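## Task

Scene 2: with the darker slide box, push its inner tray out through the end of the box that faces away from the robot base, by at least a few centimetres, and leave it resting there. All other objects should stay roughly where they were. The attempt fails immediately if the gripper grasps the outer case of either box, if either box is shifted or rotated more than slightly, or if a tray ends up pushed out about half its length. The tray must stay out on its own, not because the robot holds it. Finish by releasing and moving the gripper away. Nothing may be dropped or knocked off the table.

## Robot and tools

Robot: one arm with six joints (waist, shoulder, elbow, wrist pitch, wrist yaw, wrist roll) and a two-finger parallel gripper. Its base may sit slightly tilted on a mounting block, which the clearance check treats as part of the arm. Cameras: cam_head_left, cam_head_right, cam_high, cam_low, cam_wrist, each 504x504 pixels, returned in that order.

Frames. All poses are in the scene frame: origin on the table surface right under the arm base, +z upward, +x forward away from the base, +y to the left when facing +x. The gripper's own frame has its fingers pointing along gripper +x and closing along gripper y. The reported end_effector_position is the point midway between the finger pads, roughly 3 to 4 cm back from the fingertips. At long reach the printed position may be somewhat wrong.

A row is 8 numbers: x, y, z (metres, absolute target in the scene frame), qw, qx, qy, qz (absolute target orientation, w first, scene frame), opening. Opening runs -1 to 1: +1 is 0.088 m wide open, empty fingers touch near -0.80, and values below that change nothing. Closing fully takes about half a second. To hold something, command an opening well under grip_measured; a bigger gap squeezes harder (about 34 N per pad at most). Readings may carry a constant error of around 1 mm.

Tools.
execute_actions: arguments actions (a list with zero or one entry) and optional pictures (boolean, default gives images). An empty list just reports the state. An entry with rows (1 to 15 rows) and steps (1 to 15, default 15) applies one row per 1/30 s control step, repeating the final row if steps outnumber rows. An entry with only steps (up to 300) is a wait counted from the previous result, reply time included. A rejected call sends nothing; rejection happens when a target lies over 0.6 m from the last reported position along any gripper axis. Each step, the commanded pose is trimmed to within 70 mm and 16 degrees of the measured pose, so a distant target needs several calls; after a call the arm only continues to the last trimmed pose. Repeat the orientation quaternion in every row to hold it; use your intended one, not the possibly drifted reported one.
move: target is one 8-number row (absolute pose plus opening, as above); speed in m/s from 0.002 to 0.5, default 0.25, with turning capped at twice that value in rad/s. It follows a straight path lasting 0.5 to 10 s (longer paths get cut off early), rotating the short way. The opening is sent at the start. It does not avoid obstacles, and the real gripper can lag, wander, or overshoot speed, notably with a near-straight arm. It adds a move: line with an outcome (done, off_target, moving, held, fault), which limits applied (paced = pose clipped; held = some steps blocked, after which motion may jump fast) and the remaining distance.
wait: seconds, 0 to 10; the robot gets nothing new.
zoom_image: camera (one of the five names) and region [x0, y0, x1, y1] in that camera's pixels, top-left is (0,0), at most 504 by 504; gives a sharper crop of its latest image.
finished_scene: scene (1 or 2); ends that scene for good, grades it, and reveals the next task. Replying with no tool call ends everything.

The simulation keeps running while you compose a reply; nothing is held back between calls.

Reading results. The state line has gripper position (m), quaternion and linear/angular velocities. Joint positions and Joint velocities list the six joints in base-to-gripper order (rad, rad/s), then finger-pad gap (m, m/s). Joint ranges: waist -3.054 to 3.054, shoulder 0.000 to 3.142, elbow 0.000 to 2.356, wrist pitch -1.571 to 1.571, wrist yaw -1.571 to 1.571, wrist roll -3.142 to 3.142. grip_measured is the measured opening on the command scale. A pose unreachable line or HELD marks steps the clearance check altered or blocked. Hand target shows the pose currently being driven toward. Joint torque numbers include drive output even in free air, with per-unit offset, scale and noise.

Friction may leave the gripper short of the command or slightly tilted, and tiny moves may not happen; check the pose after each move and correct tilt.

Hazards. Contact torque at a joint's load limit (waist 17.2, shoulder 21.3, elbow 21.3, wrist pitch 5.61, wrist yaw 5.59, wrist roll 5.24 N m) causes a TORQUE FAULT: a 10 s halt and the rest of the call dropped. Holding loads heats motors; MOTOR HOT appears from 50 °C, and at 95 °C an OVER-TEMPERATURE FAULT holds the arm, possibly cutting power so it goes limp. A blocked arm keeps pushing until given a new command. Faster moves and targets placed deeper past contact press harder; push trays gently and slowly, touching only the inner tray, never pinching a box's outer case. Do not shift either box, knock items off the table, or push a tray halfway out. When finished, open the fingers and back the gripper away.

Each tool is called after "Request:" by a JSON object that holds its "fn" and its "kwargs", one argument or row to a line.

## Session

Request:
{"fn": "execute_actions", "kwargs": {
  "actions": []
}}

Scene clock: 0.00 s of 3750.00 s.
end_effector_position=(+0.2673, +0.2046, +0.2274) grip_measured=+0.830 end_effector_quat_wxyz=(-0.271, +0.703, +0.514, -0.411) end_effector_velocity=(-0.002, -0.001, -0.000) end_effector_angular_velocity=(+0.003, +0.015, +0.001)
Joint positions: [ 0.202  0.977  0.415  0.286 -1.054 -2.797  0.08 ]
Joint velocities: [-0.002 -0.002 -0.002 -0.007 -0.007  0.007 -0.   ]
Joint torques (N m, as the arm reports them, + toward a larger angle): no reading
Heat: hottest wrist roll 28 °C (+0.0 °C/min).
Hand target: +0.267, +0.205, +0.227; -0.271, +0.703, +0.514, -0.410

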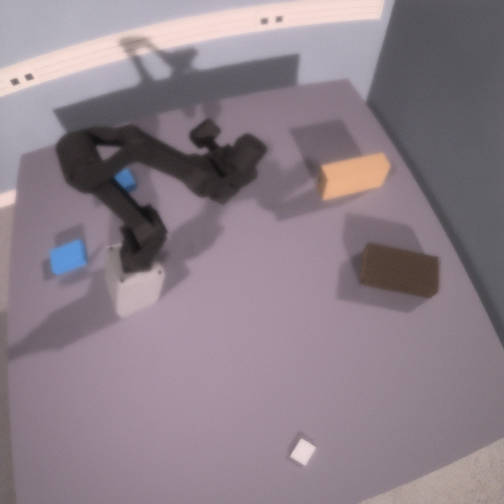

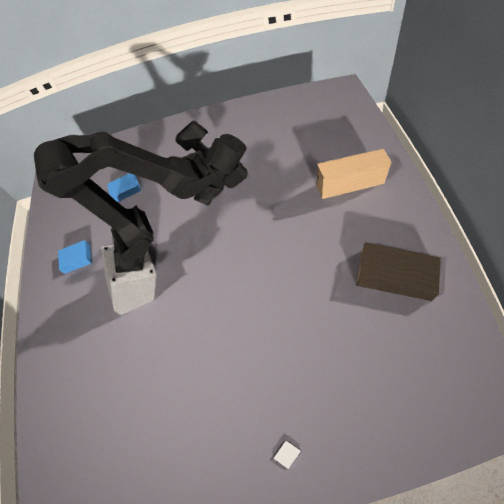

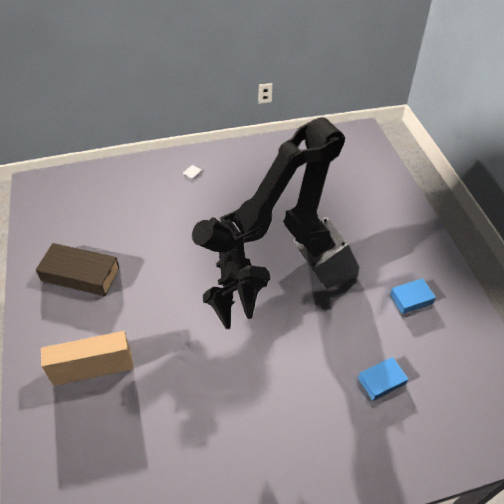

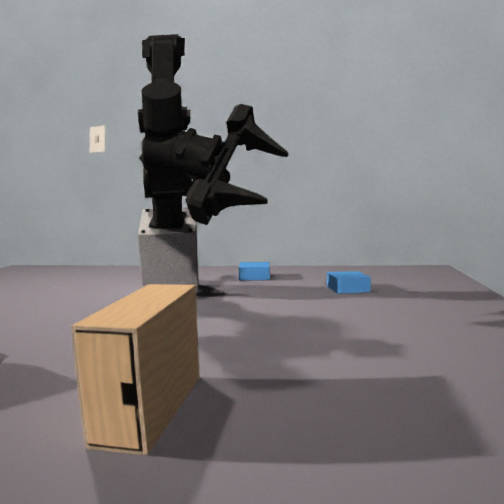

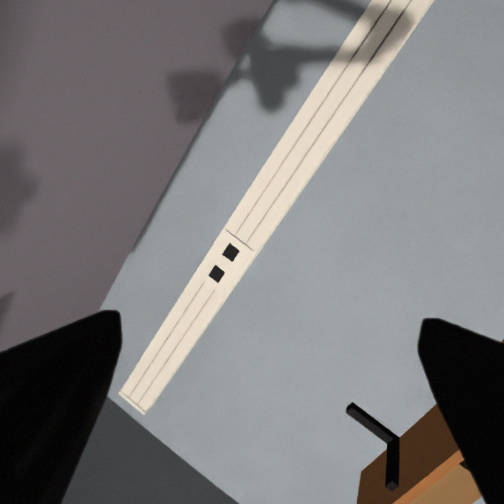

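Request:
{"fn": "move", "kwargs": {
  "target": [0.41,-0.05,0.07,0.970,0.030,0.171,-0.171,-1]
}}

Scene clock: 8.93 s of 3750.00 s.
end_effector_position=(+0.4105, -0.0480, +0.0724) grip_measured=-0.803 end_effector_quat_wxyz=(+0.968, +0.034, +0.182, -0.171) end_effector_velocity=(+0.001, -0.002, -0.001) end_effector_angular_velocity=(+0.002, -0.001, -0.012)
Joint positions: [-0.08   1.998  0.442  1.563  0.292  0.225  0.   ]
Joint velocities: [-0.002  0.002  0.007 -0.007  0.007  0.007  0.   ]
Joint torques (N m, as the arm reports them, + toward a larger angle): [-1.26 -5.49  1.33  1.79  0.33  0.13]
Heat: hottest wrist pitch 28 °C (+0.0 °C/min).
Hand target: +0.410, -0.050, +0.070; +0.967, +0.034, +0.182, -0.174
Off the commanded pose: 0.003 m, 1 deg.
joint sent to its limit — the command would take joint 4 (wrist pitch) past its upper limit, so that joint was sent only as far as its limit.
move: done; limits=paced

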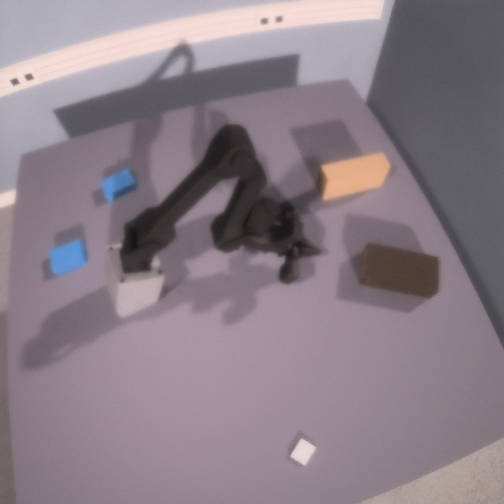

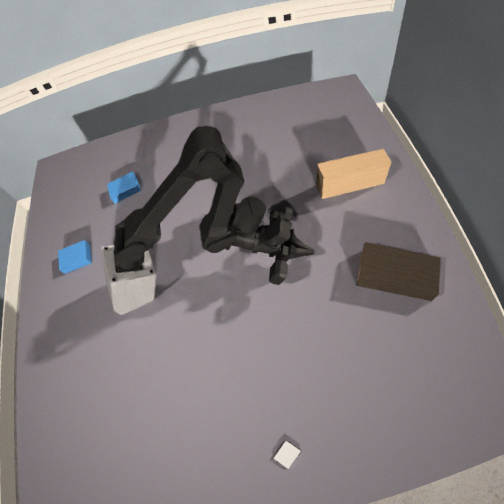

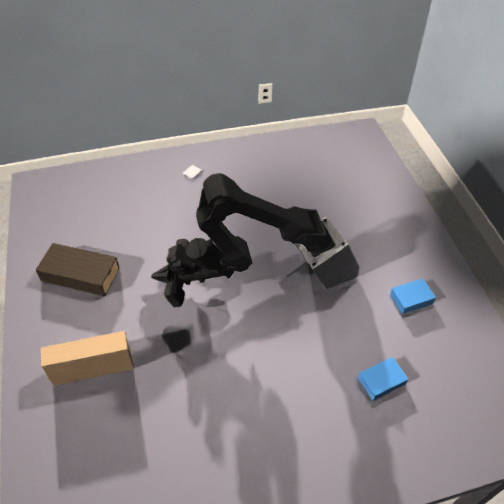

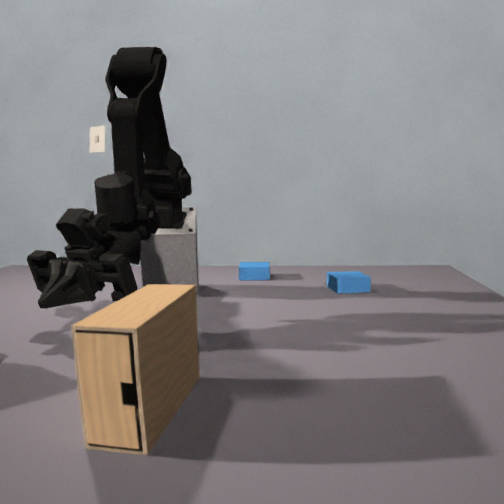

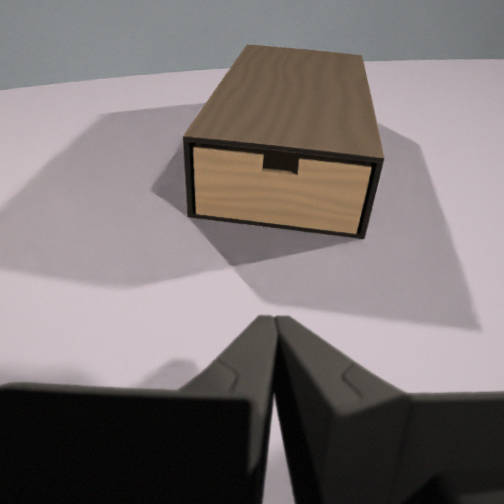

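Request:
{"fn": "move", "kwargs": {
  "target": [0.47,-0.065,0.04,0.953,0.043,0.168,-0.246,-1],
  "speed": 0.15
}}

Scene clock: 19.43 s of 3750.00 s.
end_effector_position=(+0.4707, -0.0649, +0.0443) grip_measured=-0.803 end_effector_quat_wxyz=(+0.955, +0.043, +0.164, -0.244) end_effector_velocity=(-0.001, -0.001, -0.005) end_effector_angular_velocity=(+0.008, +0.019, +0.000)
Joint positions: [-0.062  2.131  0.76   1.371  0.456  0.279  0.   ]
Joint velocities: [-0.002  0.002  0.002 -0.022 -0.007  0.007  0.   ]
Joint torques (N m, as the arm reports them, + toward a larger angle): [-0.82 -6.98  2.39  1.38  0.34  0.16]
Heat: hottest wrist pitch 29 °C (+3.1 °C/min).
Hand target: +0.470, -0.065, +0.040; +0.954, +0.043, +0.168, -0.246
Off the commanded pose: 0.004 m, 1 deg.
After step 90, 6.53 s passed at rest.
move: done

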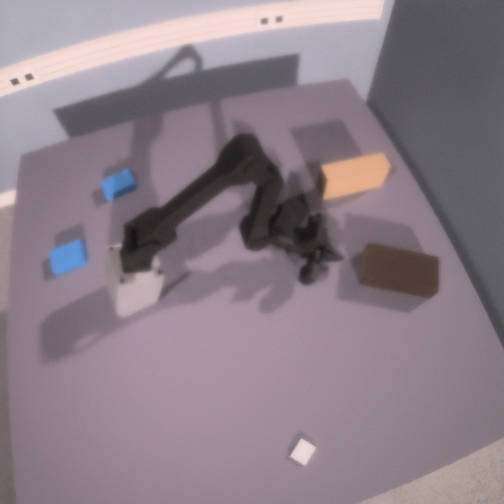

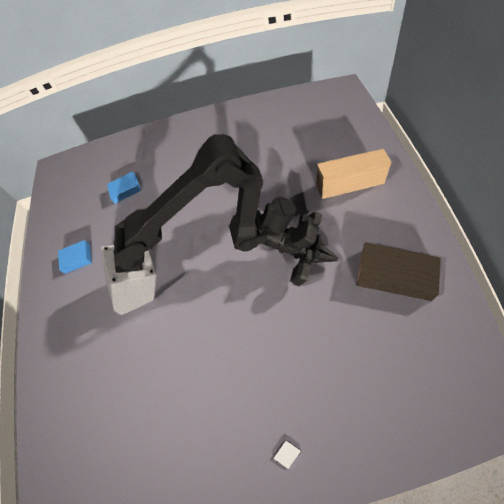

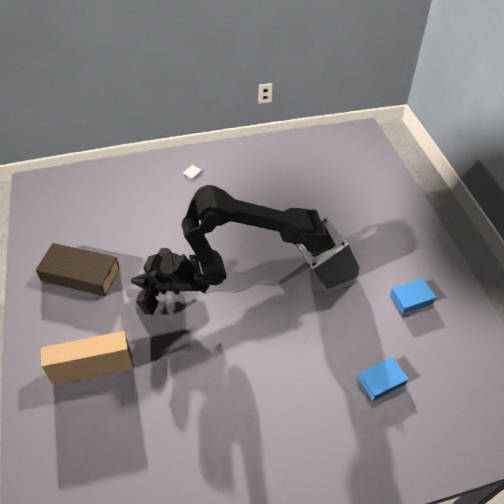

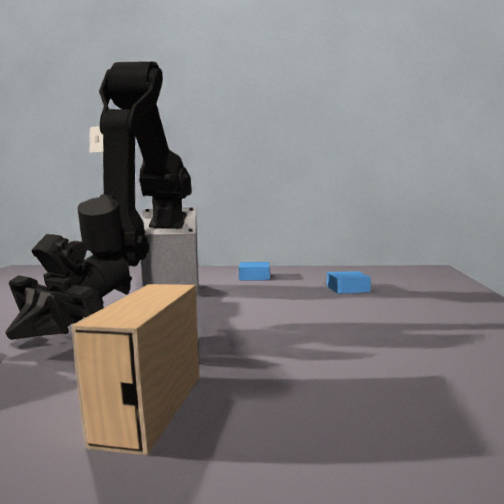

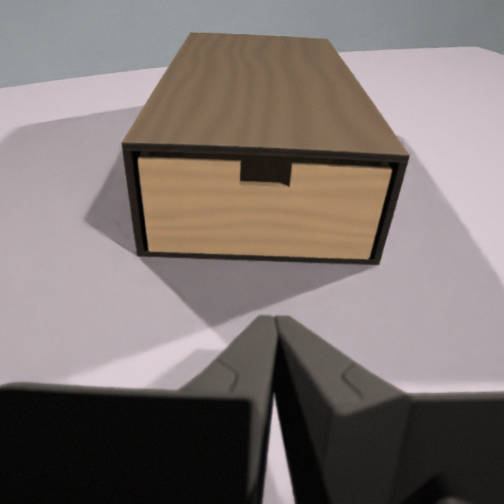

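Request:
{"fn": "move", "kwargs": {
  "target": [0.514,-0.089,0.035,0.953,0.043,0.168,-0.246,-1],
  "speed": 0.08
}}

Scene clock: 21.50 s of 3750.00 s.
end_effector_position=(+0.5147, -0.0880, +0.0401) grip_measured=-0.803 end_effector_quat_wxyz=(+0.954, +0.042, +0.163, -0.247) end_effector_velocity=(+0.000, +0.002, -0.002) end_effector_angular_velocity=(+0.010, +0.005, +0.006)
Joint positions: [-0.123  2.176  0.957  1.22   0.4    0.279  0.   ]
Joint velocities: [ 0.002  0.002  0.002 -0.007 -0.007  0.007  0.   ]
Joint torques (N m, as the arm reports them, + toward a larger angle): [-1.61 -7.76  3.41  1.39  0.07  0.12]
Heat: hottest wrist pitch 30 °C (+5.6 °C/min).
Hand target: +0.514, -0.089, +0.035; +0.954, +0.043, +0.168, -0.246
Off the commanded pose: 0.005 m, 1 deg.
move: done

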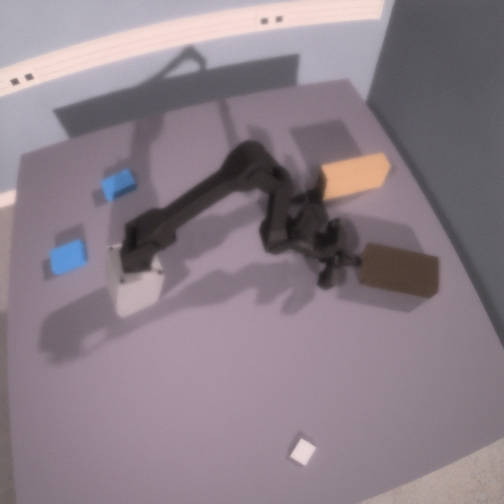

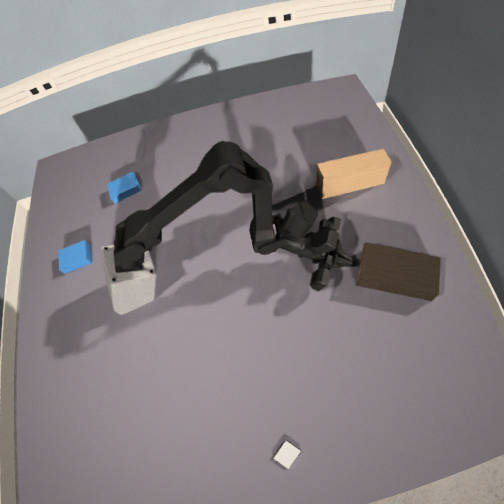

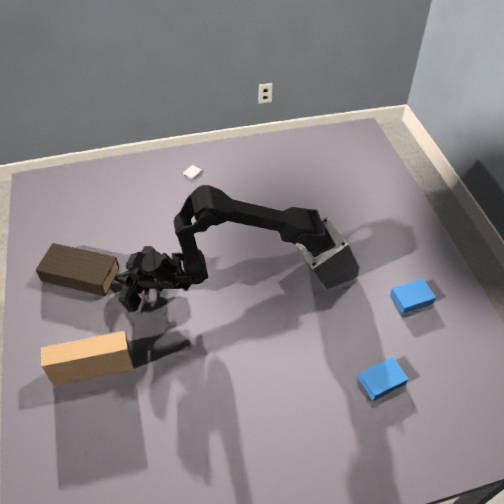

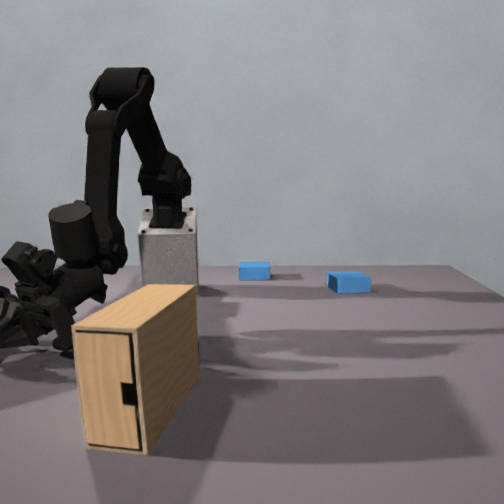

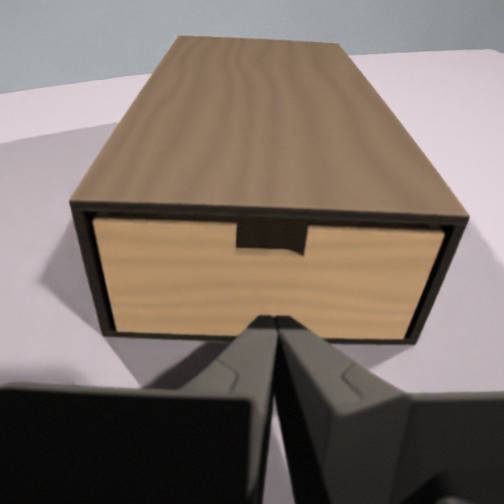

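Request:
{"fn": "move", "kwargs": {
  "target": [0.54,-0.103,0.032,0.953,0.043,0.168,-0.246,-1],
  "speed": 0.04
}}

Scene clock: 24.20 s of 3750.00 s.
end_effector_position=(+0.5409, -0.1015, +0.0374) grip_measured=-0.803 end_effector_quat_wxyz=(+0.954, +0.043, +0.163, -0.246) end_effector_velocity=(-0.000, -0.001, -0.002) end_effector_angular_velocity=(-0.004, +0.011, +0.006)
Joint positions: [-0.153  2.215  1.083  1.133  0.368  0.279  0.   ]
Joint velocities: [-0.002  0.002  0.002 -0.007 -0.007 -0.007  0.   ]
Joint torques (N m, as the arm reports them, + toward a larger angle): [-2.   -8.37  3.87  1.4   0.05  0.12]
Heat: hottest wrist pitch 30 °C (+5.0 °C/min).
Hand target: +0.540, -0.103, +0.032; +0.954, +0.043, +0.168, -0.246
Off the commanded pose: 0.006 m, 1 deg.
move: done

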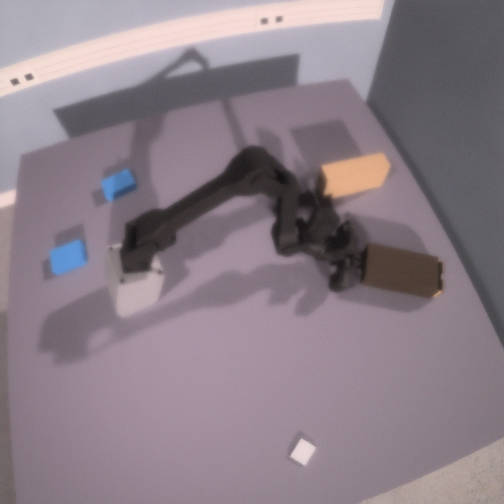

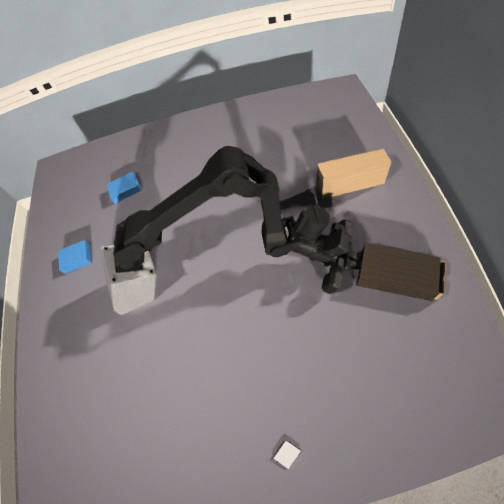

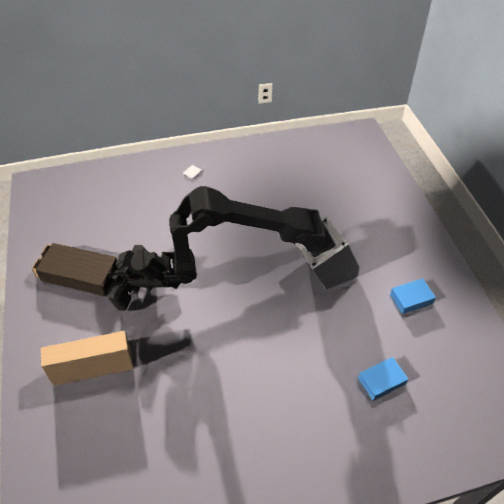

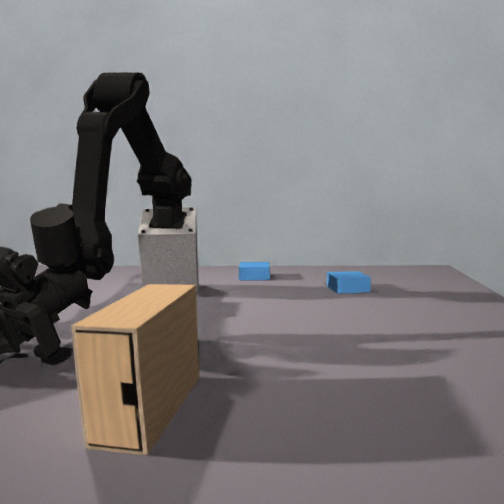

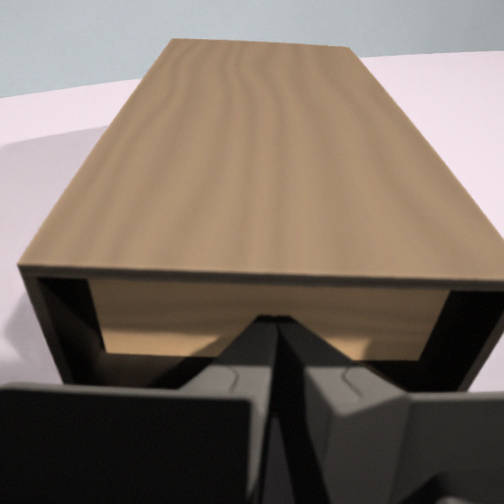

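Request:
{"fn": "move", "kwargs": {
  "target": [0.553,-0.11,0.029,0.953,0.043,0.168,-0.246,-1],
  "speed": 0.02
}}

Scene clock: 26.87 s of 3750.00 s.
end_effector_position=(+0.5541, -0.1084, +0.0350) grip_measured=-0.803 end_effector_quat_wxyz=(+0.955, +0.043, +0.163, -0.246) end_effector_velocity=(-0.001, -0.003, -0.000) end_effector_angular_velocity=(+0.007, +0.004, -0.003)
Joint positions: [-0.167  2.242  1.152  1.092  0.355  0.279  0.   ]
Joint velocities: [-0.007 -0.002 -0.002 -0.007 -0.007  0.007  0.   ]
Joint torques (N m, as the arm reports them, + toward a larger angle): [-2.04 -8.55  4.12  1.37  0.03  0.13]
Heat: hottest wrist pitch 30 °C (+4.5 °C/min).
Hand target: +0.553, -0.110, +0.029; +0.954, +0.043, +0.168, -0.246
Off the commanded pose: 0.006 m, 1 deg.
move: done

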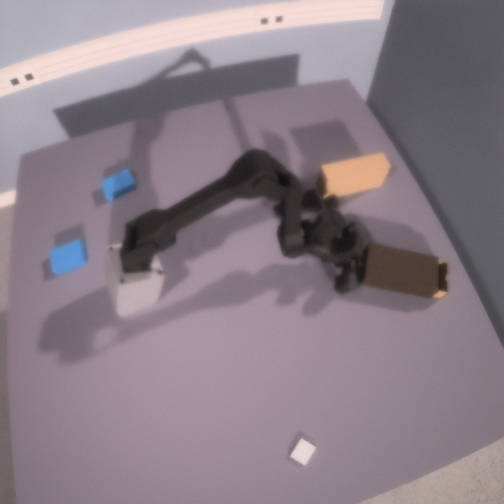

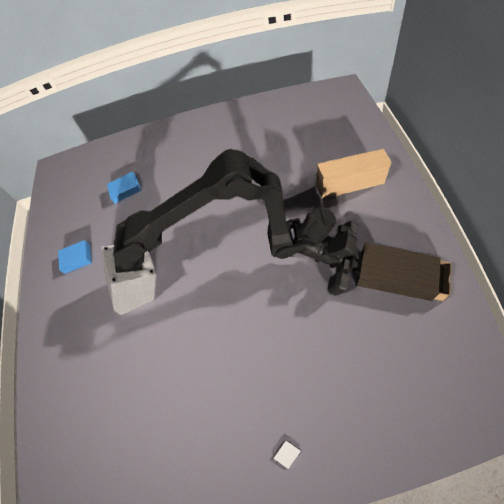

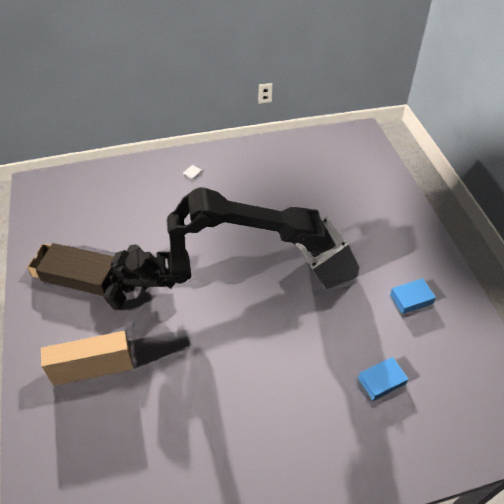

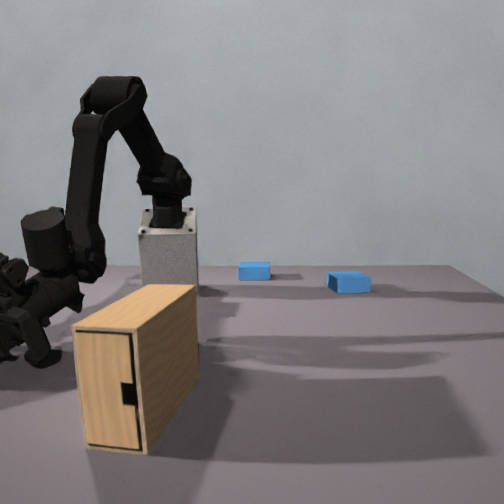

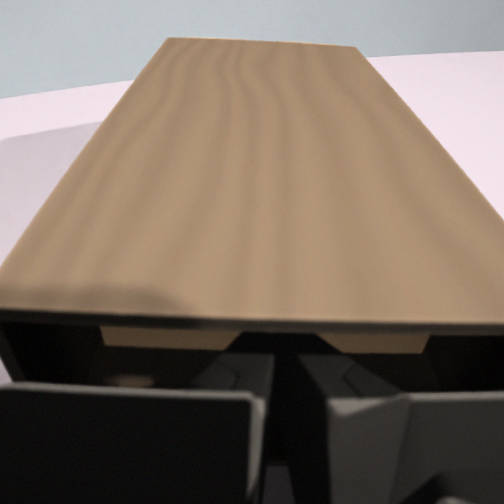

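Request:
{"fn": "move", "kwargs": {
  "target": [0.561,-0.114,0.027,0.953,0.043,0.168,-0.246,-1],
  "speed": 0.015
}}

Request:
{"fn": "move", "kwargs": {
  "target": [0.46,-0.058,0.045,0.953,0.043,0.168,-0.246,-1],
  "speed": 0.15
}}

Request:
{"fn": "zoom_image", "kwargs": {
  "camera": "cam_head_right",
  "region": [330,200,490,320]
}}

Scene clock: 29.83 s of 3750.00 s.
end_effector_position=(+0.5619, -0.1122, +0.0325) grip_measured=-0.803 end_effector_quat_wxyz=(+0.954, +0.043, +0.163, -0.246) end_effector_velocity=(+0.001, -0.000, +0.000) end_effector_angular_velocity=(-0.016, +0.013, +0.011)
Joint positions: [-0.174  2.261  1.196  1.066  0.347  0.279  0.   ]
Joint velocities: [-0.002 -0.002  0.002 -0.007 -0.007 -0.022  0.   ]
Joint torques (N m, as the arm reports them, + toward a larger angle): [-2.05 -8.82  4.29  1.38  0.05  0.1 ]
Heat: hottest shoulder 30 °C (+4.0 °C/min).
Hand target: +0.561, -0.114, +0.027; +0.954, +0.043, +0.168, -0.246
Off the commanded pose: 0.006 m, 1 deg.
move: done

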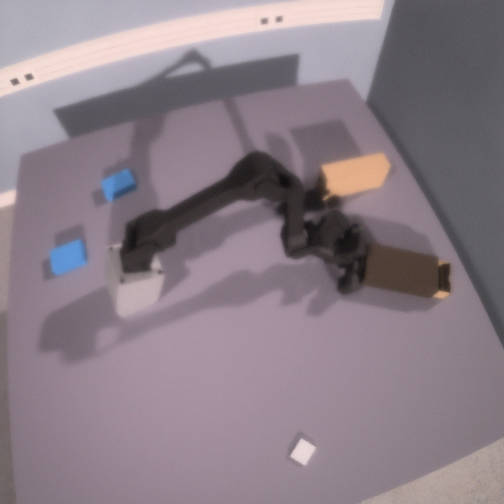

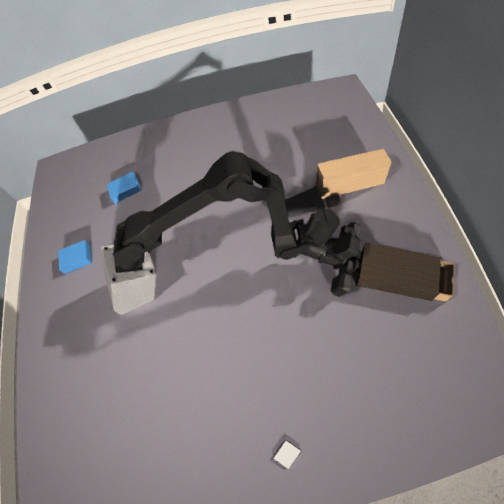

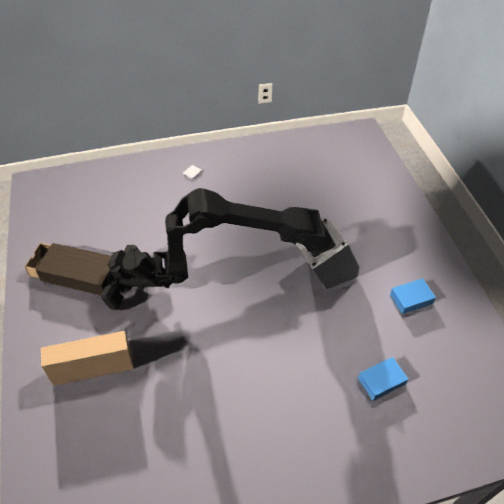

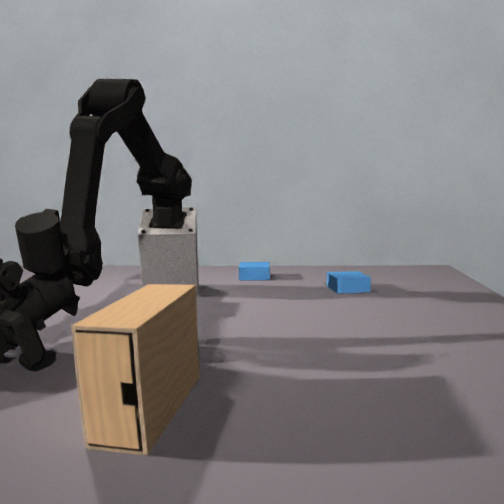

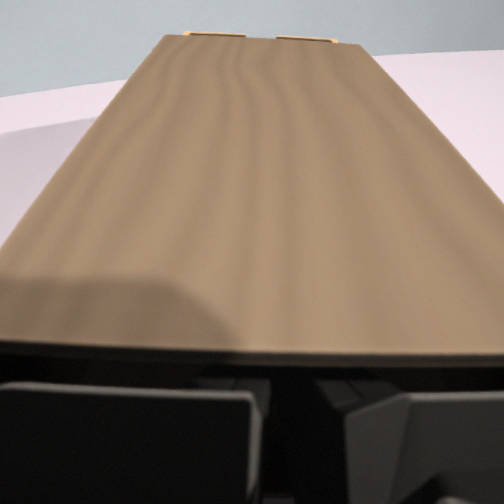

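Scene clock: 31.10 s of 3750.00 s.
end_effector_position=(+0.4595, -0.0590, +0.0416) grip_measured=-0.803 end_effector_quat_wxyz=(+0.953, +0.041, +0.172, -0.245) end_effector_velocity=(-0.005, -0.001, -0.005) end_effector_angular_velocity=(+0.007, +0.019, +0.000)
Joint positions: [-0.043  2.127  0.721  1.389  0.474  0.279  0.   ]
Joint velocities: [-0.002  0.002 -0.012 -0.007 -0.007  0.007  0.   ]
Joint torques (N m, as the arm reports them, + toward a larger angle): [-0.74 -9.24  1.06  1.72  0.37  0.14]
Heat: hottest shoulder 30 °C (+3.9 °C/min).
Hand target: +0.460, -0.058, +0.045; +0.954, +0.043, +0.168, -0.246
Off the commanded pose: 0.004 m, 1 deg.
move: done

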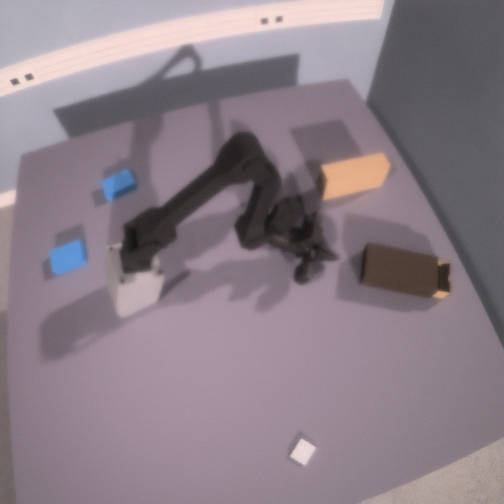

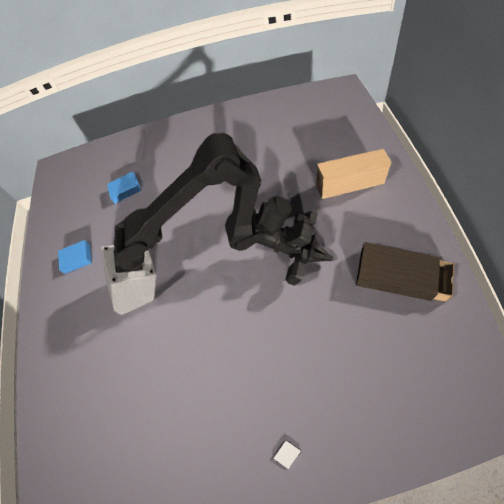

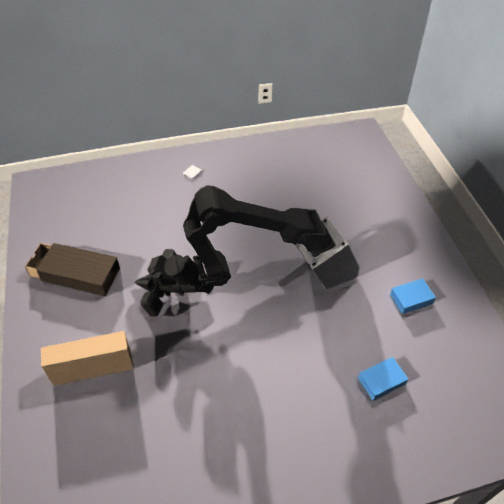

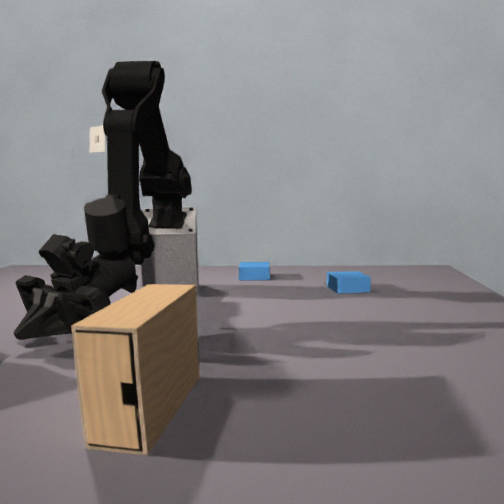

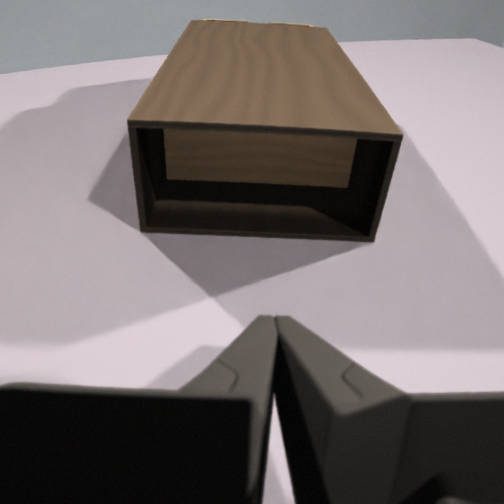

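Region (330, 200, 490, 320) of cam_head_right's 504x504 image, scaled by 3.150, with more detail than that image has; it fills the top 378 rows of this view, and the rest is white.

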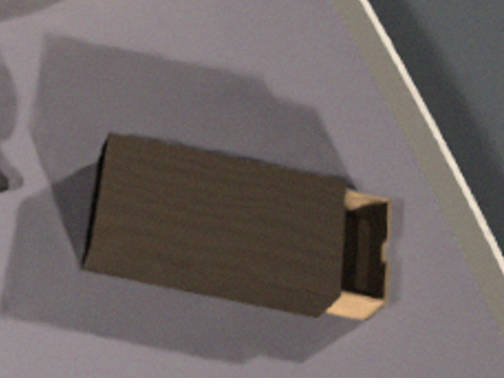

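Out by a similar amount to scene 1's tray (about 42 px here, 38 px there).

Request:
{"fn": "finished_scene", "kwargs": {
  "scene": 2
}}

The scene is finished: the task was done.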